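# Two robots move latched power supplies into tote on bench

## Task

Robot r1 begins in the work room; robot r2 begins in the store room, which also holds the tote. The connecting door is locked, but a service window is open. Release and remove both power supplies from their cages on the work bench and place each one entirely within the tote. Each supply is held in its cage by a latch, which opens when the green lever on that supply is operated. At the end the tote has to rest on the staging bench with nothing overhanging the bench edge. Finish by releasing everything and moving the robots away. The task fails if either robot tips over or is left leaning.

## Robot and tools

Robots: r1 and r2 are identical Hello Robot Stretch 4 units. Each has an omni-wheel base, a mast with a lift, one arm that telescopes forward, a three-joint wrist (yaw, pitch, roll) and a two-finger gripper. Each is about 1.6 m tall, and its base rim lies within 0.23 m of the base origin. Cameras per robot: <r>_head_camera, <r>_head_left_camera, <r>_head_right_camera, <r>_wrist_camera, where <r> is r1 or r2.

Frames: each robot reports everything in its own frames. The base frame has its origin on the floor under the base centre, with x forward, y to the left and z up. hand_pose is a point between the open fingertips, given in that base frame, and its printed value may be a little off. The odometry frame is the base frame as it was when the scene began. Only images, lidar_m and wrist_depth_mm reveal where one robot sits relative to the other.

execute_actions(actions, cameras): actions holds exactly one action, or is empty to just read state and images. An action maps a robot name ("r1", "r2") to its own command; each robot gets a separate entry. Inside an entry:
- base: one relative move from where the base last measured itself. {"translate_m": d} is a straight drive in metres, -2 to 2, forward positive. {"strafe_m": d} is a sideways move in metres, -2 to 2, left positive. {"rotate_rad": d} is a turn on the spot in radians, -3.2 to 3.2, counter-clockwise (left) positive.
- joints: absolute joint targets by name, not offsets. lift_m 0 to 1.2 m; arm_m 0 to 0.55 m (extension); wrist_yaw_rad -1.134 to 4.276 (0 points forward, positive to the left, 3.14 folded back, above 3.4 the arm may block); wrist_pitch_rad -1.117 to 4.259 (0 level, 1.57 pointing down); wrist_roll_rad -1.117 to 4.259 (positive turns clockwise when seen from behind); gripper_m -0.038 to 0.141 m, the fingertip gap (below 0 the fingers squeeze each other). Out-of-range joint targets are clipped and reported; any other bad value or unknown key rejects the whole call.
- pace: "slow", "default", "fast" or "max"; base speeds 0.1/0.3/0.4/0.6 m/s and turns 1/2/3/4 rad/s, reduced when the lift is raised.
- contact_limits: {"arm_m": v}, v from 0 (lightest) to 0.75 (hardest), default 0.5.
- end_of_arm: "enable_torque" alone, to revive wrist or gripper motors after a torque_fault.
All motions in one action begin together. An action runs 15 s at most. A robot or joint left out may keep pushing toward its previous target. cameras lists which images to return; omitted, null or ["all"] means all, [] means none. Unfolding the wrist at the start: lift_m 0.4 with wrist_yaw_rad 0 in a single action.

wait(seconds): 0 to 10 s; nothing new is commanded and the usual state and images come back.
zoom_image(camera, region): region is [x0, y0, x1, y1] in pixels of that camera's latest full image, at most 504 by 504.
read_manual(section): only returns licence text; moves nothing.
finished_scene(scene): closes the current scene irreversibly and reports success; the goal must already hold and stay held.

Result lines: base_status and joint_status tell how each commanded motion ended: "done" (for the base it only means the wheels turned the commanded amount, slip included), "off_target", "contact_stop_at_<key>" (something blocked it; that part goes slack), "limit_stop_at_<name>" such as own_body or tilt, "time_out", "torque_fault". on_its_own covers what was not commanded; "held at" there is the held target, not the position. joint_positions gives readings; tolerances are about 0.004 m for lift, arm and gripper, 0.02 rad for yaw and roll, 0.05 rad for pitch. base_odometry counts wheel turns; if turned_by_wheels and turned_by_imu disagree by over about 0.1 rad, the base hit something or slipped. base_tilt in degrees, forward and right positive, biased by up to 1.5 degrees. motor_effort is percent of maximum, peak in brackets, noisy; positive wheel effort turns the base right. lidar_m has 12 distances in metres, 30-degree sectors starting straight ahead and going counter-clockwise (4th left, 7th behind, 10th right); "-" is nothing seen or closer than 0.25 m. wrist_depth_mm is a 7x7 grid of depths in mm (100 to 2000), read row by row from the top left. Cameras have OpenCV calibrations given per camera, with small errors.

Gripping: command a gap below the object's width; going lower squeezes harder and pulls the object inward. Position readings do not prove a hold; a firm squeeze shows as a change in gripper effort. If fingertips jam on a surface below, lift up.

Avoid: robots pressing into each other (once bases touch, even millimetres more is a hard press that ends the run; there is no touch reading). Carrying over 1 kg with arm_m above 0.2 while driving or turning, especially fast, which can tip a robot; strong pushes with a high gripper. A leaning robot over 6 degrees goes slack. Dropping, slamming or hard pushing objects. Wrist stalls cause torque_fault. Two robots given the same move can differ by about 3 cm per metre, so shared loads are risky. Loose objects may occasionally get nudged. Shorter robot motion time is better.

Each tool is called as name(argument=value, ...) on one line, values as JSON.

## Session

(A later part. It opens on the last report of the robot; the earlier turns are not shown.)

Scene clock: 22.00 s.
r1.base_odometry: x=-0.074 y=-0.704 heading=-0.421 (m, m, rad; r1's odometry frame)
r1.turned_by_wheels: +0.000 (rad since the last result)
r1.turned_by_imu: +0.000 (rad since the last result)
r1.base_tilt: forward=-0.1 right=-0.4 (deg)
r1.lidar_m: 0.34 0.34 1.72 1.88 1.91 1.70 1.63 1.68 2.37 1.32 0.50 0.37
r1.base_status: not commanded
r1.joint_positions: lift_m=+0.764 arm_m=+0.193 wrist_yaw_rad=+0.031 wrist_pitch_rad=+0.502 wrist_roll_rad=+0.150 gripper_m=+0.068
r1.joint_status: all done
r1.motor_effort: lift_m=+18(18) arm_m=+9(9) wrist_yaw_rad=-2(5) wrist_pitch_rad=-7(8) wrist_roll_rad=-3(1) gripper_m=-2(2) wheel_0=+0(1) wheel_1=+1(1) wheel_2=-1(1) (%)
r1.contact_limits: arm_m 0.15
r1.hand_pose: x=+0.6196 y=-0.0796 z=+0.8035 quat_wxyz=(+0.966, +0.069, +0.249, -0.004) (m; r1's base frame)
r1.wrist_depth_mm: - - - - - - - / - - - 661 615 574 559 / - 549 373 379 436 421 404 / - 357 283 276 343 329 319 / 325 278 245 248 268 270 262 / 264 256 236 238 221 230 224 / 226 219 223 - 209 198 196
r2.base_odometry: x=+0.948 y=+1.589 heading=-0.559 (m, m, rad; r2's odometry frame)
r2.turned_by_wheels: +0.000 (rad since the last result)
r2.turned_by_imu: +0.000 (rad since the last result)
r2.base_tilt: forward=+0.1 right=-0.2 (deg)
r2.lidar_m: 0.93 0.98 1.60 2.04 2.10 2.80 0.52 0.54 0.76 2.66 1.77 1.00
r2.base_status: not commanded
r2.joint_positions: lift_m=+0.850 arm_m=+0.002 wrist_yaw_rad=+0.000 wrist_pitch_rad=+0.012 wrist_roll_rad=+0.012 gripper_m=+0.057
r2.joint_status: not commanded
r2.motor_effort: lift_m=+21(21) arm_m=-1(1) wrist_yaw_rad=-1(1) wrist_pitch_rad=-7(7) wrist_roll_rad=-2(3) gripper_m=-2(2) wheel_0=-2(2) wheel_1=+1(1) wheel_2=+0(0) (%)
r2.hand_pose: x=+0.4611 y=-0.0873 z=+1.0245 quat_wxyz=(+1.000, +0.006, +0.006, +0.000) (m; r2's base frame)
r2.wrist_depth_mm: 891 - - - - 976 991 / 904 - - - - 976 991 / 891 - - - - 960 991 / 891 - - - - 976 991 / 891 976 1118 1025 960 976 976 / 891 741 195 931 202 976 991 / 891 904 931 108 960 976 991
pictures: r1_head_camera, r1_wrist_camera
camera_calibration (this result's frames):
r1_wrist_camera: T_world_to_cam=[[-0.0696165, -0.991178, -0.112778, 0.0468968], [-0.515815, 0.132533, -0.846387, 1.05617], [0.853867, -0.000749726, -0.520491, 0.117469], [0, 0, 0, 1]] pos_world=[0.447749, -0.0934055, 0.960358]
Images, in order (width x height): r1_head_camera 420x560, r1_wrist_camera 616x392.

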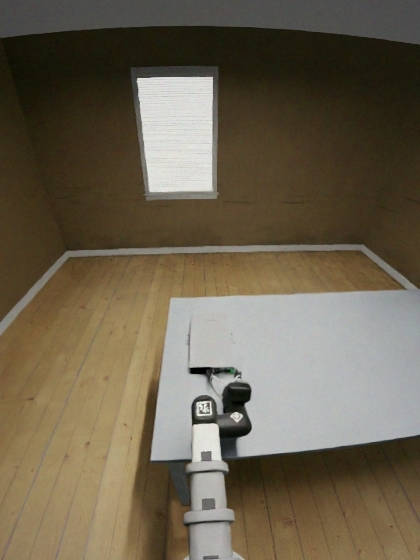

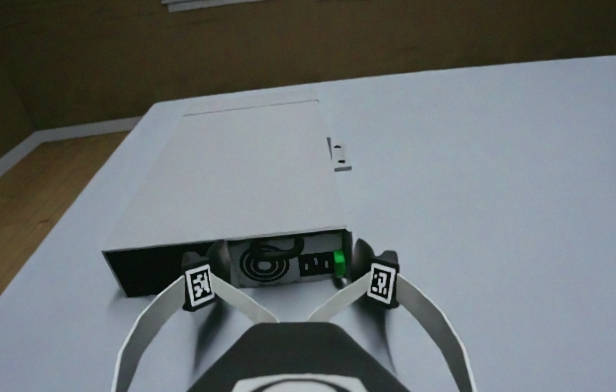

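execute_actions(actions=[{"r1":{"joints":{"arm_m":0.187,"gripper_m":0.045},"pace":"slow"}}], cameras=["r1_wrist_camera"])

zoom_image(camera="r1_wrist_camera", region=[180, 190, 420, 320])

Scene clock: 23.40 s.
r1.base_odometry: x=-0.074 y=-0.704 heading=-0.421 (m, m, rad; r1's odometry frame)
r1.turned_by_wheels: +0.000 (rad since the last result)
r1.turned_by_imu: +0.000 (rad since the last result)
r1.base_tilt: forward=-0.1 right=-0.4 (deg)
r1.lidar_m: 0.34 0.36 1.74 1.87 1.92 1.70 1.62 1.69 2.40 1.33 0.48 0.34
r1.base_status: not commanded
r1.joint_positions: lift_m=+0.764 arm_m=+0.189 wrist_yaw_rad=+0.029 wrist_pitch_rad=+0.502 wrist_roll_rad=+0.150 gripper_m=+0.045
r1.joint_status: all done
r1.motor_effort: lift_m=+18(18) arm_m=-9(12) wrist_yaw_rad=+1(9) wrist_pitch_rad=-7(8) wrist_roll_rad=-2(1) gripper_m=-3(4) wheel_0=+0(1) wheel_1=+1(1) wheel_2=-1(1) (%)
r1.hand_pose: x=+0.6149 y=-0.0800 z=+0.8036 quat_wxyz=(+0.966, +0.069, +0.249, -0.004) (m; r1's base frame)
r1.wrist_depth_mm: - - - - - - - / - - - 654 615 580 554 / - 554 373 377 442 421 404 / - 324 283 277 342 330 319 / 324 282 246 249 278 270 263 / 264 256 198 237 199 230 224 / 225 218 222 - 209 197 196
r2.base_odometry: x=+0.948 y=+1.589 heading=-0.559 (m, m, rad; r2's odometry frame)
r2.turned_by_wheels: +0.000 (rad since the last result)
r2.turned_by_imu: +0.000 (rad since the last result)
r2.base_tilt: forward=+0.1 right=-0.2 (deg)
r2.lidar_m: 0.93 0.97 1.61 2.04 2.12 2.76 0.52 0.52 0.75 2.67 1.77 1.01
r2.base_status: not commanded
r2.joint_positions: lift_m=+0.850 arm_m=+0.002 wrist_yaw_rad=+0.000 wrist_pitch_rad=+0.012 wrist_roll_rad=+0.012 gripper_m=+0.057
r2.joint_status: not commanded
r2.motor_effort: lift_m=+21(21) arm_m=-1(0) wrist_yaw_rad=-1(1) wrist_pitch_rad=-7(7) wrist_roll_rad=-3(2) gripper_m=-1(3) wheel_0=-2(2) wheel_1=+1(1) wheel_2=+0(0) (%)
r2.hand_pose: x=+0.4611 y=-0.0873 z=+1.0245 quat_wxyz=(+1.000, +0.006, +0.006, +0.000) (m; r2's base frame)
r2.wrist_depth_mm: 891 - - - - 960 991 / 904 - - - - 976 991 / 904 - - - - 976 991 / 891 - - - - 976 991 / 904 991 1118 1025 960 976 991 / 891 732 195 931 202 976 991 / 904 904 917 108 960 976 991
pictures: r1_wrist_camera
camera_calibration (this result's frames):
r1_wrist_camera: T_world_to_cam=[[-0.0710937, -0.991073, -0.112783, 0.0471078], [-0.515413, 0.133304, -0.84651, 1.05374], [0.853988, -0.00205192, -0.520289, 0.121197], [0, 0, 0, 1]] pos_world=[0.44296, -0.093532, 0.960372]
Images, in order (width x height): r1_wrist_camera 616x392.

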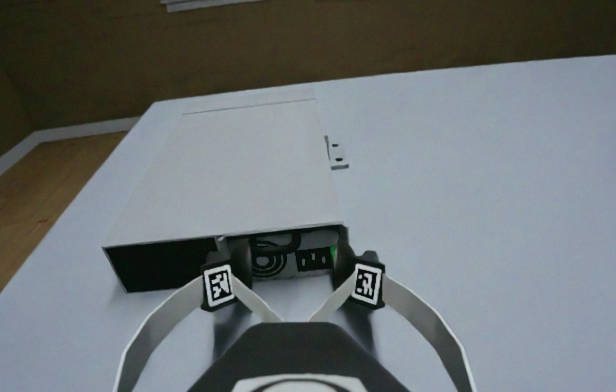

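Region (180, 190, 420, 320) of r1_wrist_camera's 616x392 image, scaled by 2.100; it fills the top 273 rows of this view, and the rest is white.

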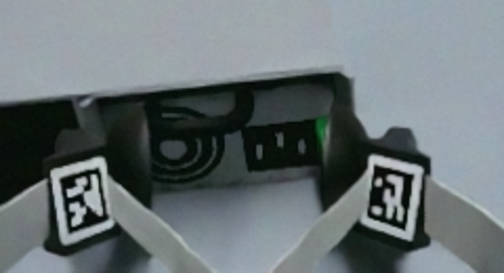

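execute_actions(actions=[{"r1":{"joints":{"arm_m":0.197,"gripper_m":0.02},"contact_limits":{"arm_m":0.2},"pace":"slow"}}], cameras=["r1_wrist_camera"])

zoom_image(camera="r1_wrist_camera", region=[180, 190, 420, 320])

Scene clock: 28.10 s.
r1.base_odometry: x=-0.074 y=-0.704 heading=-0.421 (m, m, rad; r1's odometry frame)
r1.turned_by_wheels: +0.000 (rad since the last result)
r1.turned_by_imu: +0.001 (rad since the last result)
r1.base_tilt: forward=-0.1 right=-0.4 (deg)
r1.lidar_m: 0.34 0.36 1.73 1.88 1.92 1.71 1.64 1.70 2.41 1.33 0.50 0.36
r1.base_status: not commanded
r1.joint_positions: lift_m=+0.764 arm_m=+0.195 wrist_yaw_rad=+0.033 wrist_pitch_rad=+0.505 wrist_roll_rad=+0.150 gripper_m=+0.020
r1.joint_status: all done
r1.motor_effort: lift_m=+18(18) arm_m=+10(9) wrist_yaw_rad=-10(11) wrist_pitch_rad=-17(15) wrist_roll_rad=+0(1) gripper_m=-12(16) wheel_0=+0(0) wheel_1=+1(2) wheel_2=-2(2) (%)
r1.contact_limits: arm_m 0.2
r1.hand_pose: x=+0.6213 y=-0.0790 z=+0.8028 quat_wxyz=(+0.966, +0.068, +0.250, -0.003) (m; r1's base frame)
r1.wrist_depth_mm: - - - - - - - / - - - 647 603 569 544 / - 544 366 366 433 413 397 / 1983 355 278 270 340 325 314 / 322 274 242 242 277 266 262 / 262 255 193 235 187 228 222 / 223 213 220 - 206 195 195
r2.base_odometry: x=+0.948 y=+1.589 heading=-0.559 (m, m, rad; r2's odometry frame)
r2.turned_by_wheels: +0.000 (rad since the last result)
r2.turned_by_imu: +0.001 (rad since the last result)
r2.base_tilt: forward=+0.2 right=-0.2 (deg)
r2.lidar_m: 0.93 0.98 1.57 2.05 2.11 2.77 0.53 0.56 0.74 2.65 1.76 1.01
r2.base_status: not commanded
r2.joint_positions: lift_m=+0.850 arm_m=+0.002 wrist_yaw_rad=+0.000 wrist_pitch_rad=+0.012 wrist_roll_rad=+0.012 gripper_m=+0.057
r2.joint_status: not commanded
r2.motor_effort: lift_m=+21(21) arm_m=+0(0) wrist_yaw_rad=-1(1) wrist_pitch_rad=-7(7) wrist_roll_rad=-3(1) gripper_m=-2(3) wheel_0=-2(2) wheel_1=+1(1) wheel_2=+0(0) (%)
r2.hand_pose: x=+0.4611 y=-0.0873 z=+1.0245 quat_wxyz=(+1.000, +0.006, +0.006, +0.000) (m; r2's base frame)
r2.wrist_depth_mm: 891 - - - - 960 991 / 891 - - - - 976 991 / 904 - - - - 976 976 / 891 - - - - 976 991 / 891 991 1118 1025 960 976 1008 / 891 741 195 946 202 976 976 / 891 904 931 108 960 976 991
pictures: r1_wrist_camera
camera_calibration (this result's frames):
r1_wrist_camera: T_world_to_cam=[[-0.0674917, -0.991379, -0.112304, 0.0457977], [-0.518559, 0.131019, -0.844944, 1.05675], [0.852374, 0.0012097, -0.522931, 0.118732], [0, 0, 0, 1]] pos_world=[0.449871, -0.0931943, 0.960123]
Images, in order (width x height): r1_wrist_camera 616x392.

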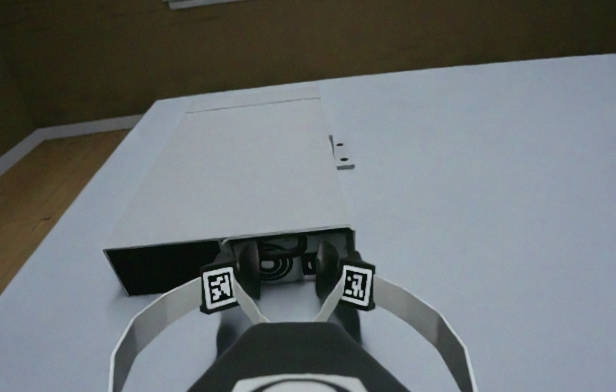

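Region (180, 190, 420, 320) of r1_wrist_camera's 616x392 image, scaled by 2.100; it fills the top 273 rows of this view, and the rest is white.

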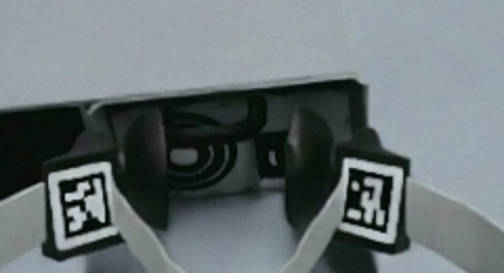

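execute_actions(actions=[{"r1":{"joints":{"arm_m":0.17,"gripper_m":0.12}}}], cameras=[])

execute_actions(actions=[{"r1":{"joints":{"lift_m":0.97,"wrist_roll_rad":0,"wrist_pitch_rad":0.9},"pace":"fast"}}], cameras=[])

execute_actions(actions=[{"r1":{"joints":{"arm_m":0.39,"wrist_pitch_rad":1.5},"pace":"fast"}}], cameras=["r1_wrist_camera"])

Scene clock: 30.27 s.
r1.base_odometry: x=-0.074 y=-0.704 heading=-0.421 (m, m, rad; r1's odometry frame)
r1.turned_by_wheels: +0.000 (rad since the last result)
r1.turned_by_imu: +0.000 (rad since the last result)
r1.base_tilt: forward=-0.1 right=-0.3 (deg)
r1.lidar_m: 0.34 0.36 1.74 1.87 1.92 1.70 1.62 1.73 2.37 1.34 0.49 0.36
r1.base_status: not commanded
r1.joint_positions: lift_m=+0.764 arm_m=+0.172 wrist_yaw_rad=+0.030 wrist_pitch_rad=+0.502 wrist_roll_rad=+0.150 gripper_m=+0.120
r1.joint_status: all done
r1.motor_effort: lift_m=+18(18) arm_m=-9(12) wrist_yaw_rad=-2(13) wrist_pitch_rad=-6(16) wrist_roll_rad=-2(2) gripper_m=+1(12) wheel_0=+0(1) wheel_1=+1(1) wheel_2=-1(2) (%)
r1.hand_pose: x=+0.5980 y=-0.0798 z=+0.8037 quat_wxyz=(+0.966, +0.069, +0.249, -0.004) (m; r1's base frame)
r1.wrist_depth_mm: - - - - - - - / - - - 661 621 580 554 / - 559 373 379 436 421 404 / - 357 283 276 340 329 320 / 325 290 278 271 274 272 263 / 264 246 236 234 224 227 224 / 226 218 223 - 209 200 197
r2.base_odometry: x=+0.948 y=+1.589 heading=-0.559 (m, m, rad; r2's odometry frame)
r2.turned_by_wheels: +0.000 (rad since the last result)
r2.turned_by_imu: +0.001 (rad since the last result)
r2.base_tilt: forward=+0.1 right=-0.1 (deg)
r2.lidar_m: 0.94 0.98 1.56 2.06 2.10 2.77 0.52 0.55 0.73 2.67 1.80 1.00
r2.base_status: not commanded
r2.joint_positions: lift_m=+0.850 arm_m=+0.002 wrist_yaw_rad=+0.000 wrist_pitch_rad=+0.012 wrist_roll_rad=+0.012 gripper_m=+0.057
r2.joint_status: not commanded
r2.motor_effort: lift_m=+21(21) arm_m=+0(1) wrist_yaw_rad=-1(1) wrist_pitch_rad=-7(7) wrist_roll_rad=-2(2) gripper_m=-1(3) wheel_0=-2(2) wheel_1=+1(1) wheel_2=+0(0) (%)
r2.hand_pose: x=+0.4611 y=-0.0873 z=+1.0245 quat_wxyz=(+1.000, +0.006, +0.006, +0.000) (m; r2's base frame)
r2.wrist_depth_mm: 891 - - - - 976 976 / 904 - - - - 976 991 / 891 - - - - 976 991 / 904 - - - - 976 991 / 891 991 1118 1025 960 991 991 / 891 741 195 946 202 976 991 / 904 904 931 108 960 976 976
pictures: none
No camera images: the call's "cameras" was empty. Leave "cameras" out to get every camera's image.

Scene clock: 31.83 s.
r1.base_odometry: x=-0.074 y=-0.704 heading=-0.421 (m, m, rad; r1's odometry frame)
r1.turned_by_wheels: +0.000 (rad since the last result)
r1.turned_by_imu: +0.000 (rad since the last result)
r1.base_tilt: forward=+0.0 right=-0.4 (deg)
r1.lidar_m: 0.33 0.37 1.72 1.86 1.91 1.70 1.64 1.71 2.41 1.34 0.48 0.36
r1.base_status: not commanded
r1.joint_positions: lift_m=+0.970 arm_m=+0.172 wrist_yaw_rad=+0.030 wrist_pitch_rad=+0.901 wrist_roll_rad=+0.000 gripper_m=+0.120
r1.joint_status: all done
r1.motor_effort: lift_m=+22(23) arm_m=-9(9) wrist_yaw_rad=-2(14) wrist_pitch_rad=-5(88) wrist_roll_rad=+0(5) gripper_m=+2(0) wheel_0=-1(0) wheel_1=+1(1) wheel_2=+0(2) (%)
r1.hand_pose: x=+0.5241 y=-0.0820 z=+0.9219 quat_wxyz=(+0.900, -0.006, +0.435, +0.013) (m; r1's base frame)
r1.wrist_depth_mm: 1863 1863 627 654 661 668 683 / 1618 1537 496 500 569 585 603 / 1464 492 430 442 504 512 521 / 1336 433 399 399 452 452 466 / 1160 392 399 402 402 415 415 / 366 353 353 359 362 375 377 / 329 332 338 - 347 347 347
r2.base_odometry: x=+0.948 y=+1.589 heading=-0.559 (m, m, rad; r2's odometry frame)
r2.turned_by_wheels: +0.000 (rad since the last result)
r2.turned_by_imu: +0.000 (rad since the last result)
r2.base_tilt: forward=+0.1 right=-0.2 (deg)
r2.lidar_m: 0.93 0.97 1.58 2.04 2.13 2.77 0.52 0.54 0.76 2.67 1.76 0.99
r2.base_status: not commanded
r2.joint_positions: lift_m=+0.850 arm_m=+0.002 wrist_yaw_rad=+0.000 wrist_pitch_rad=+0.012 wrist_roll_rad=+0.012 gripper_m=+0.057
r2.joint_status: not commanded
r2.motor_effort: lift_m=+21(21) arm_m=+0(0) wrist_yaw_rad=-1(1) wrist_pitch_rad=-6(7) wrist_roll_rad=-3(4) gripper_m=-3(2) wheel_0=-2(2) wheel_1=+1(1) wheel_2=+0(0) (%)
r2.hand_pose: x=+0.4611 y=-0.0873 z=+1.0245 quat_wxyz=(+1.000, +0.006, +0.006, +0.000) (m; r2's base frame)
r2.wrist_depth_mm: 891 - - - - 976 991 / 891 - - - - 976 991 / 904 - - - - 976 991 / 891 - - - - 976 991 / 904 991 1098 1042 960 976 991 / 891 741 195 931 202 976 991 / 904 917 917 108 960 976 1008
pictures: none
No camera images: the call's "cameras" was empty. Leave "cameras" out to get every camera's image.

Scene clock: 33.33 s.
r1.base_odometry: x=-0.074 y=-0.704 heading=-0.421 (m, m, rad; r1's odometry frame)
r1.turned_by_wheels: +0.000 (rad since the last result)
r1.turned_by_imu: +0.000 (rad since the last result)
r1.base_tilt: forward=-0.1 right=-0.4 (deg)
r1.lidar_m: 0.33 0.36 1.71 1.87 1.94 1.72 1.63 1.71 2.39 1.32 0.50 0.36
r1.base_status: not commanded
r1.joint_positions: lift_m=+0.970 arm_m=+0.388 wrist_yaw_rad=+0.030 wrist_pitch_rad=+1.500 wrist_roll_rad=+0.000 gripper_m=+0.120
r1.joint_status: all done
r1.motor_effort: lift_m=+22(22) arm_m=+9(11) wrist_yaw_rad=-2(0) wrist_pitch_rad=-1(2) wrist_roll_rad=-1(1) gripper_m=-1(0) wheel_0=+0(1) wheel_1=+1(1) wheel_2=-1(1) (%)
r1.hand_pose: x=+0.5823 y=-0.0868 z=+0.8603 quat_wxyz=(+0.732, -0.010, +0.682, +0.011) (m; r1's base frame)
r1.wrist_depth_mm: 314 273 274 278 330 332 336 / 314 272 276 277 327 332 336 / 312 272 273 278 329 330 336 / 310 317 319 324 329 332 336 / 314 315 320 325 324 332 334 / 314 315 319 322 324 330 336 / 312 317 319 - 330 330 334
r2.base_odometry: x=+0.948 y=+1.589 heading=-0.559 (m, m, rad; r2's odometry frame)
r2.turned_by_wheels: +0.000 (rad since the last result)
r2.turned_by_imu: +0.000 (rad since the last result)
r2.base_tilt: forward=+0.2 right=-0.2 (deg)
r2.lidar_m: 0.93 0.95 1.59 2.05 2.12 2.76 0.54 0.57 0.74 2.66 1.78 1.01
r2.base_status: not commanded
r2.joint_positions: lift_m=+0.850 arm_m=+0.002 wrist_yaw_rad=+0.000 wrist_pitch_rad=+0.012 wrist_roll_rad=+0.012 gripper_m=+0.057
r2.joint_status: not commanded
r2.motor_effort: lift_m=+21(21) arm_m=+0(0) wrist_yaw_rad=-1(1) wrist_pitch_rad=-7(7) wrist_roll_rad=-1(2) gripper_m=-2(3) wheel_0=-2(2) wheel_1=+1(1) wheel_2=-1(0) (%)
r2.hand_pose: x=+0.4611 y=-0.0873 z=+1.0245 quat_wxyz=(+1.000, +0.006, +0.006, +0.000) (m; r2's base frame)
r2.wrist_depth_mm: 904 - - - - 976 976 / 891 - - - - 976 991 / 891 - - - - 976 991 / 904 - - - - 976 991 / 891 991 1118 1025 960 976 991 / 891 750 195 931 202 976 991 / 891 904 917 108 960 976 991
pictures: r1_wrist_camera
camera_calibration (this result's frames):
r1_wrist_camera: T_world_to_cam=[[0.0301534, -0.998983, 0.0335107, -0.141031], [-0.999063, -0.0311637, -0.0300451, 0.650837], [0.0310589, -0.0325734, -0.998987, 1.06687], [0, 0, 0, 1]] pos_world=[0.621344, -0.0858534, 1.09007]
Images, in order (width x height): r1_wrist_camera 616x392.

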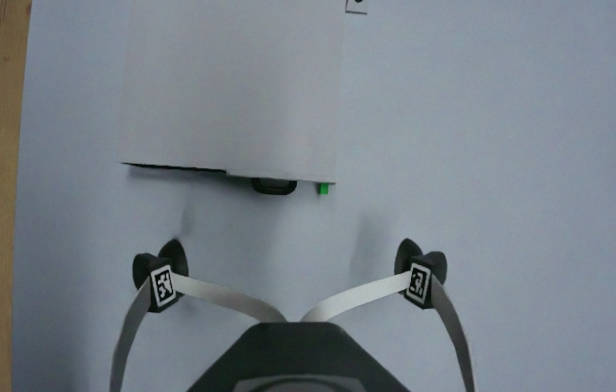

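execute_actions(actions=[{"r1":{"joints":{"arm_m":0.43,"wrist_pitch_rad":1.57,"wrist_yaw_rad":-0.04,"gripper_m":0.07,"lift_m":0.912}}}], cameras=["r1_wrist_camera","r1_head_camera"])

Scene clock: 37.87 s.
r1.base_odometry: x=-0.074 y=-0.704 heading=-0.421 (m, m, rad; r1's odometry frame)
r1.turned_by_wheels: +0.000 (rad since the last result)
r1.turned_by_imu: +0.000 (rad since the last result)
r1.base_tilt: forward=-0.1 right=-0.3 (deg)
r1.lidar_m: 0.33 0.36 1.73 1.86 1.93 1.71 1.64 1.72 2.37 1.33 0.49 0.36
r1.base_status: not commanded
r1.joint_positions: lift_m=+0.912 arm_m=+0.428 wrist_yaw_rad=-0.040 wrist_pitch_rad=+1.570 wrist_roll_rad=+0.000 gripper_m=+0.070
r1.joint_status: all done
r1.motor_effort: lift_m=+18(21) arm_m=+9(11) wrist_yaw_rad=-2(6) wrist_pitch_rad=+0(2) wrist_roll_rad=-1(0) gripper_m=-2(6) wheel_0=-1(0) wheel_1=+1(1) wheel_2=-1(1) (%)
r1.hand_pose: x=+0.5961 y=-0.0874 z=+0.8019 quat_wxyz=(+0.707, +0.014, +0.707, -0.014) (m; r1's base frame)
r1.wrist_depth_mm: 246 206 208 211 258 262 263 / 248 208 211 213 259 263 266 / 249 210 212 214 264 267 270 / 253 257 215 217 267 270 271 / 257 260 262 266 268 272 274 / 258 262 265 267 203 276 277 / 262 264 266 - 274 279 281
r2.base_odometry: x=+0.948 y=+1.589 heading=-0.559 (m, m, rad; r2's odometry frame)
r2.turned_by_wheels: +0.000 (rad since the last result)
r2.turned_by_imu: +0.001 (rad since the last result)
r2.base_tilt: forward=+0.1 right=-0.2 (deg)
r2.lidar_m: 0.92 0.97 1.60 2.05 2.11 2.77 0.53 0.56 0.75 2.64 1.75 0.98
r2.base_status: not commanded
r2.joint_positions: lift_m=+0.850 arm_m=+0.002 wrist_yaw_rad=+0.000 wrist_pitch_rad=+0.012 wrist_roll_rad=+0.012 gripper_m=+0.057
r2.joint_status: not commanded
r2.motor_effort: lift_m=+20(21) arm_m=-1(0) wrist_yaw_rad=-1(1) wrist_pitch_rad=-7(6) wrist_roll_rad=-1(2) gripper_m=-2(3) wheel_0=-2(2) wheel_1=+1(1) wheel_2=+0(0) (%)
r2.hand_pose: x=+0.4611 y=-0.0873 z=+1.0245 quat_wxyz=(+1.000, +0.006, +0.006, +0.000) (m; r2's base frame)
r2.wrist_depth_mm: 891 - - - - 976 991 / 904 - - - - 976 991 / 891 - - - - 960 991 / 904 - - - - 960 991 / 891 991 1118 1025 960 976 991 / 891 732 195 946 202 976 991 / 891 917 917 108 960 976 976
pictures: r1_head_camera, r1_wrist_camera
camera_calibration (this result's frames):
r1_wrist_camera: T_world_to_cam=[[-0.0374766, -0.998738, 0.0334329, -0.0996919], [-0.998457, 0.0387962, 0.0397345, 0.612613], [-0.0409814, -0.0318922, -0.998651, 1.05087], [0, 0, 0, 1]] pos_world=[0.650997, -0.0898187, 1.02844]
Images, in order (width x height): r1_head_camera 420x560, r1_wrist_camera 616x392.

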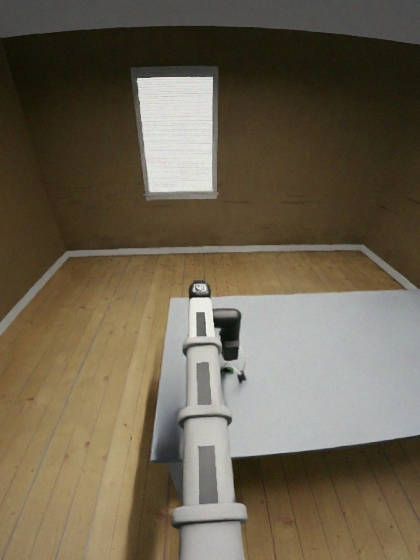

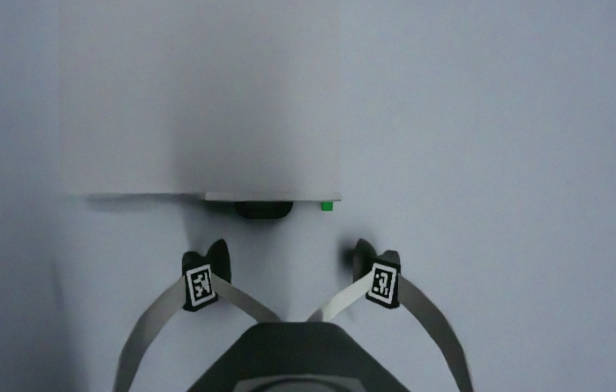

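execute_actions(actions=[{"r1":{"base":{"strafe_m":0.005},"joints":{"gripper_m":0.064,"lift_m":0.898,"arm_m":0.44},"pace":"slow"}}], cameras=["r1_wrist_camera"])

execute_actions(actions=[{"r1":{"joints":{"arm_m":0.456},"contact_limits":{"arm_m":0.12},"pace":"slow"}}], cameras=["r1_wrist_camera","r1_head_right_camera"])

Scene clock: 39.00 s.
r1.base_odometry: x=-0.072 y=-0.700 heading=-0.421 (m, m, rad; r1's odometry frame)
r1.turned_by_wheels: +0.000 (rad since the last result)
r1.turned_by_imu: +0.000 (rad since the last result)
r1.base_tilt: forward=+0.0 right=-0.3 (deg)
r1.lidar_m: 0.34 0.36 1.72 1.86 1.90 1.70 1.63 1.73 2.41 1.32 0.47 0.37
r1.base_status: done
r1.joint_positions: lift_m=+0.898 arm_m=+0.438 wrist_yaw_rad=-0.040 wrist_pitch_rad=+1.570 wrist_roll_rad=+0.000 gripper_m=+0.064
r1.joint_status: all done
r1.motor_effort: lift_m=+18(19) arm_m=+9(11) wrist_yaw_rad=-2(2) wrist_pitch_rad=+1(1) wrist_roll_rad=-1(2) gripper_m=-3(2) wheel_0=-2(6) wheel_1=+0(6) wheel_2=+0(0) (%)
r1.hand_pose: x=+0.6061 y=-0.0874 z=+0.7879 quat_wxyz=(+0.707, +0.014, +0.707, -0.014) (m; r1's base frame)
r1.wrist_depth_mm: 191 192 195 197 244 247 249 / 193 195 196 200 245 249 252 / 216 196 199 201 249 252 255 / 240 199 200 202 253 254 257 / 244 246 248 252 253 257 262 / 245 246 251 251 255 262 264 / 248 250 253 - 259 263 266
r2.base_odometry: x=+0.948 y=+1.589 heading=-0.559 (m, m, rad; r2's odometry frame)
r2.turned_by_wheels: +0.000 (rad since the last result)
r2.turned_by_imu: +0.000 (rad since the last result)
r2.base_tilt: forward=+0.2 right=-0.2 (deg)
r2.lidar_m: 0.93 0.96 1.56 2.05 2.12 2.77 0.53 0.54 0.73 2.67 1.77 0.97
r2.base_status: not commanded
r2.joint_positions: lift_m=+0.850 arm_m=+0.002 wrist_yaw_rad=+0.000 wrist_pitch_rad=+0.012 wrist_roll_rad=+0.012 gripper_m=+0.057
r2.joint_status: not commanded
r2.motor_effort: lift_m=+21(21) arm_m=-1(0) wrist_yaw_rad=-1(1) wrist_pitch_rad=-6(7) wrist_roll_rad=-1(2) gripper_m=-2(2) wheel_0=-2(2) wheel_1=+1(1) wheel_2=+0(0) (%)
r2.hand_pose: x=+0.4611 y=-0.0873 z=+1.0245 quat_wxyz=(+1.000, +0.006, +0.006, +0.000) (m; r2's base frame)
r2.wrist_depth_mm: 891 - - - - 976 991 / 891 - - - - 976 991 / 904 - - - - 976 991 / 904 - - - - 976 991 / 904 991 1118 1025 960 976 991 / 891 741 194 931 202 976 991 / 891 904 931 108 960 976 976
pictures: r1_wrist_camera
camera_calibration (this result's frames):
r1_wrist_camera: T_world_to_cam=[[-0.0374898, -0.998738, 0.0334329, -0.0988423], [-0.998456, 0.0388097, 0.0397451, 0.623108], [-0.0409924, -0.0318912, -0.99865, 1.0373], [0, 0, 0, 1]] pos_world=[0.660962, -0.0898194, 1.01444]
Images, in order (width x height): r1_wrist_camera 616x392.

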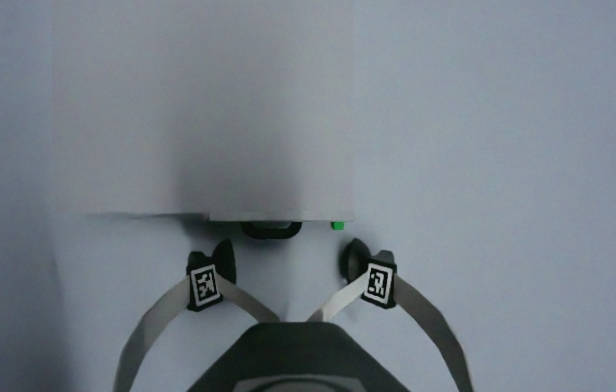

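Scene clock: 40.10 s.
r1.base_odometry: x=-0.072 y=-0.700 heading=-0.421 (m, m, rad; r1's odometry frame)
r1.turned_by_wheels: +0.000 (rad since the last result)
r1.turned_by_imu: +0.000 (rad since the last result)
r1.base_tilt: forward=+0.0 right=-0.3 (deg)
r1.lidar_m: 0.33 0.35 1.73 1.86 1.92 1.72 1.63 1.72 2.36 1.33 0.48 0.36
r1.base_status: not commanded
r1.joint_positions: lift_m=+0.898 arm_m=+0.454 wrist_yaw_rad=-0.040 wrist_pitch_rad=+1.570 wrist_roll_rad=+0.000 gripper_m=+0.064
r1.joint_status: all done
r1.motor_effort: lift_m=+18(18) arm_m=+9(9) wrist_yaw_rad=-2(1) wrist_pitch_rad=+1(1) wrist_roll_rad=-2(0) gripper_m=-2(2) wheel_0=-2(2) wheel_1=+0(0) wheel_2=-1(0) (%)
r1.contact_limits: arm_m 0.12
r1.hand_pose: x=+0.6221 y=-0.0874 z=+0.7879 quat_wxyz=(+0.707, +0.014, +0.707, -0.014) (m; r1's base frame)
r1.wrist_depth_mm: 191 192 195 197 244 248 250 / 194 195 197 199 247 250 251 / 216 195 199 202 249 252 254 / 239 198 200 203 253 255 258 / 243 244 203 211 256 257 259 / 244 247 252 253 255 260 263 / 248 250 252 - 260 263 265
r2.base_odometry: x=+0.948 y=+1.589 heading=-0.559 (m, m, rad; r2's odometry frame)
r2.turned_by_wheels: +0.000 (rad since the last result)
r2.turned_by_imu: +0.000 (rad since the last result)
r2.base_tilt: forward=+0.2 right=-0.2 (deg)
r2.lidar_m: 0.93 0.98 1.56 2.04 2.11 2.78 0.51 0.55 0.74 2.66 1.80 1.00
r2.base_status: not commanded
r2.joint_positions: lift_m=+0.850 arm_m=+0.002 wrist_yaw_rad=+0.000 wrist_pitch_rad=+0.012 wrist_roll_rad=+0.012 gripper_m=+0.057
r2.joint_status: not commanded
r2.motor_effort: lift_m=+21(21) arm_m=-1(0) wrist_yaw_rad=-1(1) wrist_pitch_rad=-6(6) wrist_roll_rad=-2(2) gripper_m=-3(3) wheel_0=-2(2) wheel_1=+1(1) wheel_2=+0(0) (%)
r2.hand_pose: x=+0.4611 y=-0.0873 z=+1.0245 quat_wxyz=(+1.000, +0.006, +0.006, +0.000) (m; r2's base frame)
r2.wrist_depth_mm: 891 - - - - 976 991 / 891 - - - - 976 991 / 891 - - - - 976 991 / 891 - - - - 991 991 / 904 991 1118 1025 960 976 991 / 891 741 195 946 202 976 976 / 891 904 931 108 960 976 991
pictures: r1_head_right_camera, r1_wrist_camera
camera_calibration (this result's frames):
r1_wrist_camera: T_world_to_cam=[[-0.0374911, -0.998738, 0.0334329, -0.0982415], [-0.998456, 0.038811, 0.0397451, 0.639085], [-0.0409925, -0.0318912, -0.99865, 1.03796], [0, 0, 0, 1]] pos_world=[0.676964, -0.0898194, 1.01444]
Images, in order (width x height): r1_head_right_camera 420x672, r1_wrist_camera 616x392.

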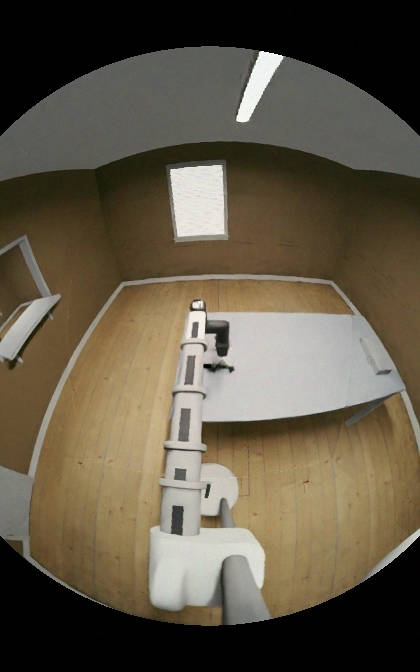

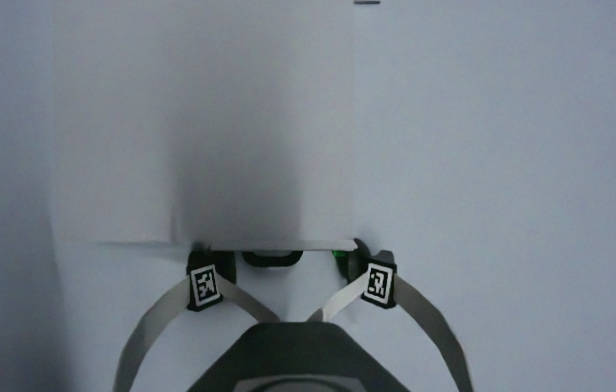

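execute_actions(actions=[{"r1":{"joints":{"gripper_m":0.035},"pace":"slow"}}], cameras=["r1_wrist_camera"])

zoom_image(camera="r1_wrist_camera", region=[180, 200, 420, 330])

Scene clock: 41.67 s.
r1.base_odometry: x=-0.072 y=-0.700 heading=-0.421 (m, m, rad; r1's odometry frame)
r1.turned_by_wheels: +0.000 (rad since the last result)
r1.turned_by_imu: +0.000 (rad since the last result)
r1.base_tilt: forward=-0.1 right=-0.4 (deg)
r1.lidar_m: 0.34 0.36 1.74 1.87 1.91 1.69 1.64 1.70 2.39 1.32 0.47 0.38
r1.base_status: not commanded
r1.joint_positions: lift_m=+0.898 arm_m=+0.454 wrist_yaw_rad=-0.041 wrist_pitch_rad=+1.572 wrist_roll_rad=+0.000 gripper_m=+0.035
r1.joint_status: all done
r1.motor_effort: lift_m=+19(19) arm_m=+9(9) wrist_yaw_rad=+1(0) wrist_pitch_rad=-5(5) wrist_roll_rad=-2(1) gripper_m=-9(10) wheel_0=-1(1) wheel_1=-1(1) wheel_2=-1(1) (%)
r1.hand_pose: x=+0.6215 y=-0.0873 z=+0.7878 quat_wxyz=(+0.707, +0.014, +0.707, -0.014) (m; r1's base frame)
r1.wrist_depth_mm: 190 190 193 196 244 246 249 / 193 193 196 198 245 248 251 / 215 196 196 200 248 252 253 / 217 196 200 202 251 253 256 / 243 244 206 212 253 256 260 / 244 247 196 252 195 260 260 / 247 249 252 - 257 262 264
r2.base_odometry: x=+0.948 y=+1.589 heading=-0.559 (m, m, rad; r2's odometry frame)
r2.turned_by_wheels: +0.000 (rad since the last result)
r2.turned_by_imu: +0.000 (rad since the last result)
r2.base_tilt: forward=+0.1 right=-0.2 (deg)
r2.lidar_m: 0.92 0.95 1.55 2.04 2.11 2.79 0.53 0.57 0.74 2.66 1.79 1.00
r2.base_status: not commanded
r2.joint_positions: lift_m=+0.850 arm_m=+0.002 wrist_yaw_rad=+0.000 wrist_pitch_rad=+0.012 wrist_roll_rad=+0.012 gripper_m=+0.057
r2.joint_status: not commanded
r2.motor_effort: lift_m=+21(21) arm_m=-1(0) wrist_yaw_rad=-1(1) wrist_pitch_rad=-7(7) wrist_roll_rad=-3(1) gripper_m=-3(3) wheel_0=-2(2) wheel_1=+1(1) wheel_2=+0(0) (%)
r2.hand_pose: x=+0.4611 y=-0.0873 z=+1.0245 quat_wxyz=(+1.000, +0.006, +0.006, +0.000) (m; r2's base frame)
r2.wrist_depth_mm: 891 - - - - 960 991 / 904 - - - - 976 991 / 891 - - - - 976 976 / 891 - - - - 991 991 / 891 991 1118 1025 960 960 991 / 891 741 195 931 202 976 991 / 891 904 917 108 960 976 991
pictures: r1_wrist_camera
camera_calibration (this result's frames):
r1_wrist_camera: T_world_to_cam=[[-0.0382313, -0.99871, 0.0334288, -0.0977708], [-0.998353, 0.039607, 0.0415092, 0.637127], [-0.0427797, -0.0317867, -0.998579, 1.03889], [0, 0, 0, 1]] pos_world=[0.676783, -0.0898563, 1.01424]
Images, in order (width x height): r1_wrist_camera 616x392.

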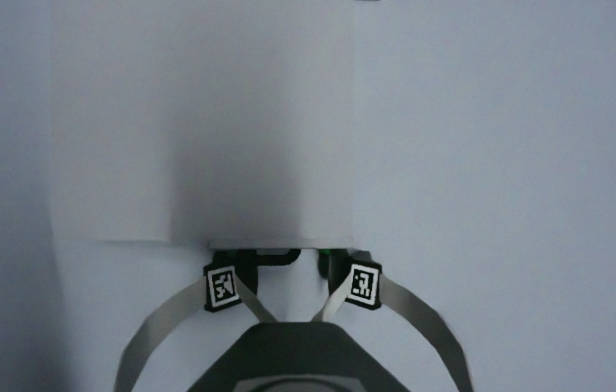

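Region (180, 200, 420, 330) of r1_wrist_camera's 616x392 image, scaled by 2.100; it fills the top 273 rows of this view, and the rest is white.

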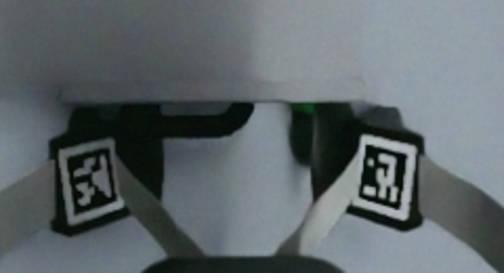

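Lever moved left. Squeeze a bit more and pull.

execute_actions(actions=[{"r1":{"joints":{"gripper_m":0.015,"lift_m":0.895},"pace":"slow"}}], cameras=["r1_wrist_camera"])

execute_actions(actions=[{"r1":{"joints":{"arm_m":0.42},"pace":"slow"}}], cameras=["r1_wrist_camera"])

Scene clock: 42.93 s.
r1.base_odometry: x=-0.072 y=-0.700 heading=-0.421 (m, m, rad; r1's odometry frame)
r1.turned_by_wheels: +0.000 (rad since the last result)
r1.turned_by_imu: +0.000 (rad since the last result)
r1.base_tilt: forward=+0.0 right=-0.3 (deg)
r1.lidar_m: 0.33 0.36 1.70 1.87 1.88 1.71 1.64 1.71 2.38 1.35 0.52 0.36
r1.base_status: not commanded
r1.joint_positions: lift_m=+0.895 arm_m=+0.454 wrist_yaw_rad=-0.040 wrist_pitch_rad=+1.571 wrist_roll_rad=+0.000 gripper_m=+0.015
r1.joint_status: all done
r1.motor_effort: lift_m=+19(19) arm_m=+9(9) wrist_yaw_rad=-1(0) wrist_pitch_rad=-4(5) wrist_roll_rad=-2(0) gripper_m=-13(11) wheel_0=-1(1) wheel_1=-1(1) wheel_2=-2(2) (%)
r1.hand_pose: x=+0.6216 y=-0.0873 z=+0.7848 quat_wxyz=(+0.707, +0.014, +0.707, -0.014) (m; r1's base frame)
r1.wrist_depth_mm: 187 189 190 192 240 243 245 / 189 190 193 194 242 246 246 / 213 192 195 196 245 248 249 / 214 194 196 198 249 250 253 / 238 241 198 202 249 252 257 / 240 243 189 248 188 256 260 / 245 246 249 - 255 258 262
r2.base_odometry: x=+0.948 y=+1.589 heading=-0.559 (m, m, rad; r2's odometry frame)
r2.turned_by_wheels: +0.000 (rad since the last result)
r2.turned_by_imu: +0.000 (rad since the last result)
r2.base_tilt: forward=+0.1 right=-0.2 (deg)
r2.lidar_m: 0.93 0.97 1.57 2.05 2.11 2.82 0.53 0.55 0.74 2.67 1.78 1.01
r2.base_status: not commanded
r2.joint_positions: lift_m=+0.850 arm_m=+0.002 wrist_yaw_rad=+0.000 wrist_pitch_rad=+0.012 wrist_roll_rad=+0.012 gripper_m=+0.057
r2.joint_status: not commanded
r2.motor_effort: lift_m=+21(21) arm_m=-1(1) wrist_yaw_rad=-1(1) wrist_pitch_rad=-6(7) wrist_roll_rad=-1(3) gripper_m=-2(3) wheel_0=-2(2) wheel_1=+1(1) wheel_2=+0(0) (%)
r2.hand_pose: x=+0.4611 y=-0.0873 z=+1.0245 quat_wxyz=(+1.000, +0.006, +0.006, +0.000) (m; r2's base frame)
r2.wrist_depth_mm: 891 - - - - 976 991 / 904 - - - - 960 991 / 904 - - - - 976 991 / 891 - - - - 991 991 / 891 991 1118 1042 946 976 976 / 891 741 195 931 202 960 991 / 904 904 931 108 960 976 976
pictures: r1_wrist_camera
camera_calibration (this result's frames):
r1_wrist_camera: T_world_to_cam=[[-0.03808, -0.998715, 0.0334295, -0.0977659], [-0.998372, 0.0394456, 0.041189, 0.63761], [-0.0424547, -0.0318066, -0.998592, 1.03571], [0, 0, 0, 1]] pos_world=[0.67682, -0.0898488, 1.01126]
Images, in order (width x height): r1_wrist_camera 616x392.

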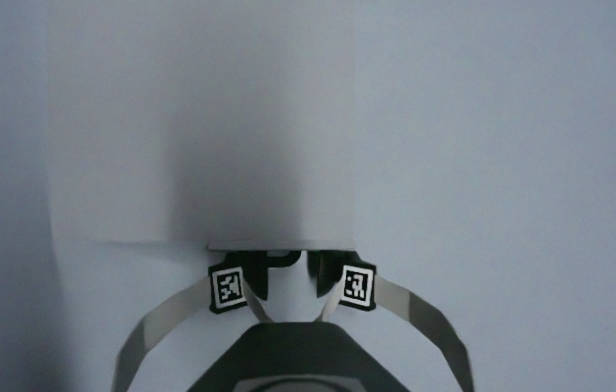

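Scene clock: 44.43 s.
r1.base_odometry: x=-0.072 y=-0.700 heading=-0.421 (m, m, rad; r1's odometry frame)
r1.turned_by_wheels: +0.000 (rad since the last result)
r1.turned_by_imu: +0.000 (rad since the last result)
r1.base_tilt: forward=-0.1 right=-0.3 (deg)
r1.lidar_m: 0.34 0.37 1.73 1.86 1.92 1.70 1.63 1.72 2.40 1.32 0.50 0.37
r1.base_status: not commanded
r1.joint_positions: lift_m=+0.895 arm_m=+0.422 wrist_yaw_rad=-0.040 wrist_pitch_rad=+1.570 wrist_roll_rad=+0.000 gripper_m=+0.015
r1.joint_status: all done
r1.motor_effort: lift_m=+19(20) arm_m=-9(9) wrist_yaw_rad=-2(1) wrist_pitch_rad=-1(4) wrist_roll_rad=-4(2) gripper_m=-5(10) wheel_0=+0(2) wheel_1=-1(1) wheel_2=-1(2) (%)
r1.hand_pose: x=+0.5892 y=-0.0874 z=+0.7848 quat_wxyz=(+0.707, +0.014, +0.707, -0.014) (m; r1's base frame)
r1.wrist_depth_mm: 189 190 191 194 242 244 247 / 191 191 194 196 244 246 249 / 213 193 195 198 246 250 250 / 237 240 243 219 248 251 254 / 240 243 245 246 251 254 257 / 243 245 189 209 186 256 259 / 245 246 248 - 256 260 263
r2.base_odometry: x=+0.948 y=+1.589 heading=-0.559 (m, m, rad; r2's odometry frame)
r2.turned_by_wheels: +0.000 (rad since the last result)
r2.turned_by_imu: +0.000 (rad since the last result)
r2.base_tilt: forward=+0.1 right=-0.3 (deg)
r2.lidar_m: 0.93 0.95 1.58 2.03 2.09 2.76 0.52 0.55 0.76 2.65 1.81 1.01
r2.base_status: not commanded
r2.joint_positions: lift_m=+0.850 arm_m=+0.002 wrist_yaw_rad=+0.000 wrist_pitch_rad=+0.012 wrist_roll_rad=+0.012 gripper_m=+0.057
r2.joint_status: not commanded
r2.motor_effort: lift_m=+21(21) arm_m=-1(1) wrist_yaw_rad=-1(1) wrist_pitch_rad=-7(7) wrist_roll_rad=-1(2) gripper_m=-3(3) wheel_0=-2(2) wheel_1=+1(1) wheel_2=+0(0) (%)
r2.hand_pose: x=+0.4611 y=-0.0873 z=+1.0245 quat_wxyz=(+1.000, +0.006, +0.006, +0.000) (m; r2's base frame)
r2.wrist_depth_mm: 891 - - - - 960 991 / 891 - - - - 976 976 / 904 - - - - 976 991 / 891 - - - - 976 976 / 904 1008 1118 1025 960 960 991 / 891 741 195 946 202 976 991 / 904 904 917 108 960 976 991
pictures: r1_wrist_camera
camera_calibration (this result's frames):
r1_wrist_camera: T_world_to_cam=[[-0.0378377, -0.998724, 0.033432, -0.0991567], [-0.998426, 0.0391699, 0.0401338, 0.60614], [-0.0413921, -0.0318608, -0.998635, 1.03374], [0, 0, 0, 1]] pos_world=[0.644223, -0.0898371, 1.01131]
Images, in order (width x height): r1_wrist_camera 616x392.

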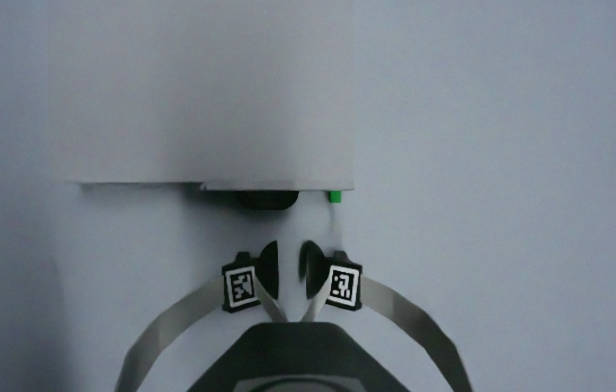

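execute_actions(actions=[{"r1":{"base":{"strafe_m":-0.165},"joints":{"lift_m":0.95,"arm_m":0.33,"gripper_m":0.066}}}], cameras=[])

execute_actions(actions=[{"r1":{"joints":{"wrist_yaw_rad":1.53,"wrist_roll_rad":1.57,"wrist_pitch_rad":1.3,"lift_m":0.905}}}], cameras=["r1_wrist_camera","r1_head_camera"])

Scene clock: 48.43 s.
r1.base_odometry: x=-0.139 y=-0.850 heading=-0.421 (m, m, rad; r1's odometry frame)
r1.turned_by_wheels: +0.000 (rad since the last result)
r1.turned_by_imu: +0.001 (rad since the last result)
r1.base_tilt: forward=+0.0 right=-0.3 (deg)
r1.lidar_m: 0.34 0.37 1.88 2.01 2.06 1.71 1.63 1.73 2.36 2.25 0.47 0.35
r1.base_status: done
r1.joint_positions: lift_m=+0.950 arm_m=+0.332 wrist_yaw_rad=-0.040 wrist_pitch_rad=+1.570 wrist_roll_rad=+0.000 gripper_m=+0.066
r1.joint_status: all done
r1.motor_effort: lift_m=+23(23) arm_m=-9(8) wrist_yaw_rad=-2(2) wrist_pitch_rad=-1(1) wrist_roll_rad=-1(2) gripper_m=-2(4) wheel_0=-1(8) wheel_1=+0(7) wheel_2=-1(2) (%)
r1.hand_pose: x=+0.4992 y=-0.0874 z=+0.8395 quat_wxyz=(+0.707, +0.014, +0.707, -0.014) (m; r1's base frame)
r1.wrist_depth_mm: 238 286 290 293 294 298 303 / 286 289 290 296 297 300 306 / 287 290 294 297 300 303 310 / 290 294 297 300 303 306 310 / 293 297 300 304 306 312 314 / 297 298 304 306 307 314 317 / 300 300 304 - 314 315 322
r2.base_odometry: x=+0.948 y=+1.589 heading=-0.559 (m, m, rad; r2's odometry frame)
r2.turned_by_wheels: +0.000 (rad since the last result)
r2.turned_by_imu: +0.001 (rad since the last result)
r2.base_tilt: forward=+0.2 right=-0.2 (deg)
r2.lidar_m: 0.93 0.96 1.59 2.04 2.12 2.77 0.53 0.55 0.76 2.65 1.78 1.01
r2.base_status: not commanded
r2.joint_positions: lift_m=+0.850 arm_m=+0.002 wrist_yaw_rad=+0.000 wrist_pitch_rad=+0.012 wrist_roll_rad=+0.012 gripper_m=+0.057
r2.joint_status: not commanded
r2.motor_effort: lift_m=+21(21) arm_m=+0(0) wrist_yaw_rad=-1(1) wrist_pitch_rad=-7(7) wrist_roll_rad=-1(2) gripper_m=-3(3) wheel_0=-2(2) wheel_1=+1(1) wheel_2=+0(0) (%)
r2.hand_pose: x=+0.4611 y=-0.0873 z=+1.0245 quat_wxyz=(+1.000, +0.006, +0.006, +0.000) (m; r2's base frame)
r2.wrist_depth_mm: 891 - - - - 976 991 / 891 - - - - 976 991 / 891 - - - - 976 976 / 904 - - - - 991 976 / 891 991 1118 1025 946 976 991 / 904 741 195 931 202 976 991 / 891 917 931 108 960 960 991
pictures: none
No camera images: the call's "cameras" was empty. Leave "cameras" out to get every camera's image.

Scene clock: 49.93 s.
r1.base_odometry: x=-0.139 y=-0.850 heading=-0.421 (m, m, rad; r1's odometry frame)
r1.turned_by_wheels: +0.000 (rad since the last result)
r1.turned_by_imu: +0.000 (rad since the last result)
r1.base_tilt: forward=+0.0 right=-0.3 (deg)
r1.lidar_m: 0.34 0.35 1.89 2.01 2.07 1.71 1.63 1.70 2.35 2.27 0.50 0.35
r1.base_status: not commanded
r1.joint_positions: lift_m=+0.905 arm_m=+0.332 wrist_yaw_rad=+1.530 wrist_pitch_rad=+1.301 wrist_roll_rad=+1.570 gripper_m=+0.066
r1.joint_status: all done
r1.motor_effort: lift_m=+18(22) arm_m=-9(9) wrist_yaw_rad=-1(6) wrist_pitch_rad=-3(8) wrist_roll_rad=-1(5) gripper_m=-1(3) wheel_0=+1(1) wheel_1=-1(1) wheel_2=-1(2) (%)
r1.hand_pose: x=+0.5929 y=+0.0733 z=+0.8054 quat_wxyz=(+0.703, +0.109, +0.699, +0.081) (m; r1's base frame)
r1.wrist_depth_mm: 303 236 223 215 246 236 227 / 303 236 224 216 249 236 229 / 307 238 226 218 250 238 230 / 309 289 232 228 251 241 232 / 314 297 276 266 249 243 233 / 317 298 276 263 248 242 235 / 317 297 287 - 255 242 236
r2.base_odometry: x=+0.948 y=+1.589 heading=-0.559 (m, m, rad; r2's odometry frame)
r2.turned_by_wheels: +0.000 (rad since the last result)
r2.turned_by_imu: +0.000 (rad since the last result)
r2.base_tilt: forward=+0.1 right=-0.2 (deg)
r2.lidar_m: 0.93 0.97 1.56 2.05 2.10 2.78 0.54 0.54 0.71 2.67 1.75 1.00
r2.base_status: not commanded
r2.joint_positions: lift_m=+0.850 arm_m=+0.002 wrist_yaw_rad=+0.000 wrist_pitch_rad=+0.012 wrist_roll_rad=+0.012 gripper_m=+0.057
r2.joint_status: not commanded
r2.motor_effort: lift_m=+21(21) arm_m=+0(1) wrist_yaw_rad=-1(1) wrist_pitch_rad=-7(7) wrist_roll_rad=-3(1) gripper_m=-3(3) wheel_0=-2(2) wheel_1=+1(1) wheel_2=+0(0) (%)
r2.hand_pose: x=+0.4611 y=-0.0873 z=+1.0245 quat_wxyz=(+1.000, +0.006, +0.006, +0.000) (m; r2's base frame)
r2.wrist_depth_mm: 904 - - - - 976 991 / 891 - - - - 976 991 / 891 - - - - 976 991 / 891 - - - - 976 991 / 904 991 1118 1025 960 976 991 / 904 741 195 931 202 976 991 / 904 917 931 108 960 976 1008
pictures: r1_head_camera, r1_wrist_camera
camera_calibration (this result's frames):
r1_wrist_camera: T_world_to_cam=[[-0.0362836, -0.971466, -0.234389, 0.273532], [-0.998859, 0.027968, 0.038706, 0.604946], [-0.0310461, 0.235526, -0.971372, 1.01185], [0, 0, 0, 1]] pos_world=[0.645594, 0.0104911, 1.02358]
Images, in order (width x height): r1_head_camera 420x560, r1_wrist_camera 616x392.

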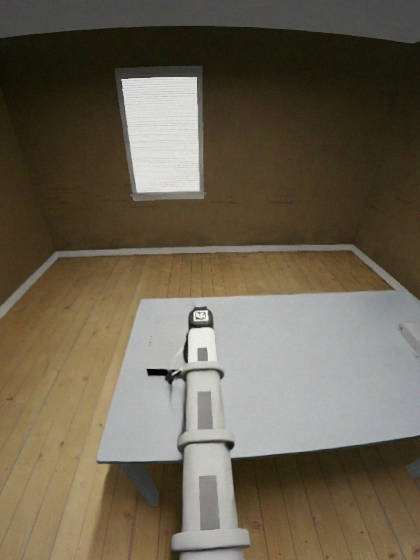

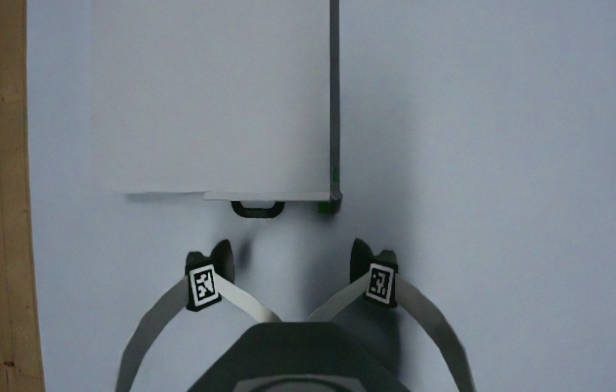

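execute_actions(actions=[{"r1":{"base":{"strafe_m":0.0075},"joints":{"lift_m":0.899,"arm_m":0.345},"pace":"slow"}}], cameras=["r1_wrist_camera"])

execute_actions(actions=[{"r1":{"joints":{"arm_m":0.363},"contact_limits":{"arm_m":0.12},"pace":"slow"}}], cameras=["r1_wrist_camera"])

Scene clock: 51.30 s.
r1.base_odometry: x=-0.136 y=-0.843 heading=-0.421 (m, m, rad; r1's odometry frame)
r1.turned_by_wheels: +0.000 (rad since the last result)
r1.turned_by_imu: +0.000 (rad since the last result)
r1.base_tilt: forward=-0.1 right=-0.4 (deg)
r1.lidar_m: 0.31 0.36 1.88 2.01 2.07 1.71 1.65 1.73 2.36 2.28 0.47 0.36
r1.base_status: done
r1.joint_positions: lift_m=+0.899 arm_m=+0.343 wrist_yaw_rad=+1.530 wrist_pitch_rad=+1.301 wrist_roll_rad=+1.570 gripper_m=+0.066
r1.joint_status: all done
r1.motor_effort: lift_m=+18(18) arm_m=+9(8) wrist_yaw_rad=-1(1) wrist_pitch_rad=-3(4) wrist_roll_rad=-2(1) gripper_m=-2(2) wheel_0=-1(3) wheel_1=+1(3) wheel_2=-1(1) (%)
r1.hand_pose: x=+0.6047 y=+0.0733 z=+0.7994 quat_wxyz=(+0.703, +0.109, +0.699, +0.081) (m; r1's base frame)
r1.wrist_depth_mm: 294 228 216 207 241 229 222 / 297 229 218 208 241 231 223 / 300 233 220 211 243 232 225 / 301 235 220 212 245 235 227 / 306 287 270 258 243 236 229 / 309 291 271 257 243 236 229 / 312 290 281 - 250 235 230
r2.base_odometry: x=+0.948 y=+1.589 heading=-0.559 (m, m, rad; r2's odometry frame)
r2.turned_by_wheels: +0.000 (rad since the last result)
r2.turned_by_imu: +0.000 (rad since the last result)
r2.base_tilt: forward=+0.2 right=-0.2 (deg)
r2.lidar_m: 0.93 0.97 1.58 2.04 2.12 2.77 0.52 0.54 0.74 2.66 1.77 1.01
r2.base_status: not commanded
r2.joint_positions: lift_m=+0.850 arm_m=+0.002 wrist_yaw_rad=+0.000 wrist_pitch_rad=+0.012 wrist_roll_rad=+0.012 gripper_m=+0.057
r2.joint_status: not commanded
r2.motor_effort: lift_m=+21(20) arm_m=-1(1) wrist_yaw_rad=-1(1) wrist_pitch_rad=-7(6) wrist_roll_rad=-2(2) gripper_m=-1(3) wheel_0=-2(2) wheel_1=+1(1) wheel_2=+0(0) (%)
r2.hand_pose: x=+0.4611 y=-0.0873 z=+1.0245 quat_wxyz=(+1.000, +0.006, +0.006, +0.000) (m; r2's base frame)
r2.wrist_depth_mm: 891 - - - - 976 991 / 891 - - - - 960 991 / 891 - - - - 976 976 / 891 - - - - 960 991 / 891 991 1118 1025 960 976 991 / 891 741 195 946 202 976 991 / 891 904 917 108 960 976 991
pictures: r1_wrist_camera
camera_calibration (this result's frames):
r1_wrist_camera: T_world_to_cam=[[-0.0362059, -0.971468, -0.234389, 0.272517], [-0.998861, 0.0278879, 0.0387069, 0.616971], [-0.0310659, 0.235524, -0.971372, 1.00641], [0, 0, 0, 1]] pos_world=[0.6574, 0.0105029, 1.01759]
Images, in order (width x height): r1_wrist_camera 616x392.

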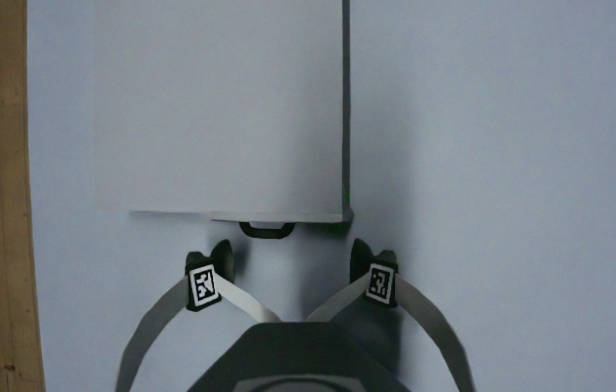

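Scene clock: 52.43 s.
r1.base_odometry: x=-0.136 y=-0.843 heading=-0.421 (m, m, rad; r1's odometry frame)
r1.turned_by_wheels: +0.000 (rad since the last result)
r1.turned_by_imu: +0.000 (rad since the last result)
r1.base_tilt: forward=+0.0 right=-0.4 (deg)
r1.lidar_m: 0.34 0.37 1.85 2.03 2.06 1.68 1.63 1.72 2.37 2.27 0.50 0.37
r1.base_status: not commanded
r1.joint_positions: lift_m=+0.899 arm_m=+0.361 wrist_yaw_rad=+1.531 wrist_pitch_rad=+1.301 wrist_roll_rad=+1.570 gripper_m=+0.066
r1.joint_status: all done
r1.motor_effort: lift_m=+18(18) arm_m=+10(13) wrist_yaw_rad=-4(5) wrist_pitch_rad=-3(3) wrist_roll_rad=+2(1) gripper_m=-3(3) wheel_0=-2(2) wheel_1=+1(1) wheel_2=-1(1) (%)
r1.contact_limits: arm_m 0.12
r1.hand_pose: x=+0.6225 y=+0.0734 z=+0.7994 quat_wxyz=(+0.702, +0.109, +0.699, +0.082) (m; r1's base frame)
r1.wrist_depth_mm: 293 227 215 206 238 228 220 / 294 229 216 208 241 230 222 / 298 231 219 209 242 232 224 / 300 233 220 211 243 235 225 / 304 286 221 216 242 236 228 / 307 290 202 256 243 236 229 / 310 289 281 - 249 234 229
r2.base_odometry: x=+0.948 y=+1.589 heading=-0.559 (m, m, rad; r2's odometry frame)
r2.turned_by_wheels: +0.000 (rad since the last result)
r2.turned_by_imu: +0.000 (rad since the last result)
r2.base_tilt: forward=+0.2 right=-0.3 (deg)
r2.lidar_m: 0.93 0.96 1.58 2.06 2.11 2.76 0.54 0.54 0.74 2.67 1.78 0.99
r2.base_status: not commanded
r2.joint_positions: lift_m=+0.850 arm_m=+0.002 wrist_yaw_rad=+0.000 wrist_pitch_rad=+0.012 wrist_roll_rad=+0.012 gripper_m=+0.057
r2.joint_status: not commanded
r2.motor_effort: lift_m=+21(21) arm_m=+0(1) wrist_yaw_rad=-1(1) wrist_pitch_rad=-7(7) wrist_roll_rad=-4(3) gripper_m=-3(2) wheel_0=-2(2) wheel_1=+1(1) wheel_2=+0(0) (%)
r2.hand_pose: x=+0.4611 y=-0.0873 z=+1.0245 quat_wxyz=(+1.000, +0.006, +0.006, +0.000) (m; r2's base frame)
r2.wrist_depth_mm: 891 - - - - 976 991 / 891 - - - - 960 976 / 891 - - - - 976 991 / 891 - - - - 976 991 / 891 1008 1118 1025 960 976 991 / 891 741 195 931 202 960 991 / 891 904 931 108 960 976 991
pictures: r1_wrist_camera
camera_calibration (this result's frames):
r1_wrist_camera: T_world_to_cam=[[-0.0348135, -0.971519, -0.234389, 0.272419], [-0.9989, 0.0264563, 0.0387067, 0.634805], [-0.0314032, 0.235479, -0.971372, 1.00713], [0, 0, 0, 1]] pos_world=[0.675218, 0.010708, 1.01758]
Images, in order (width x height): r1_wrist_camera 616x392.

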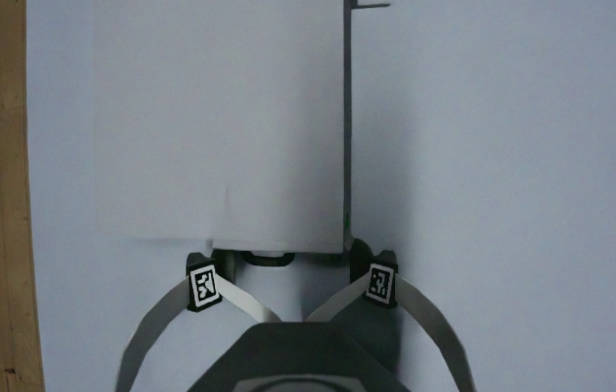

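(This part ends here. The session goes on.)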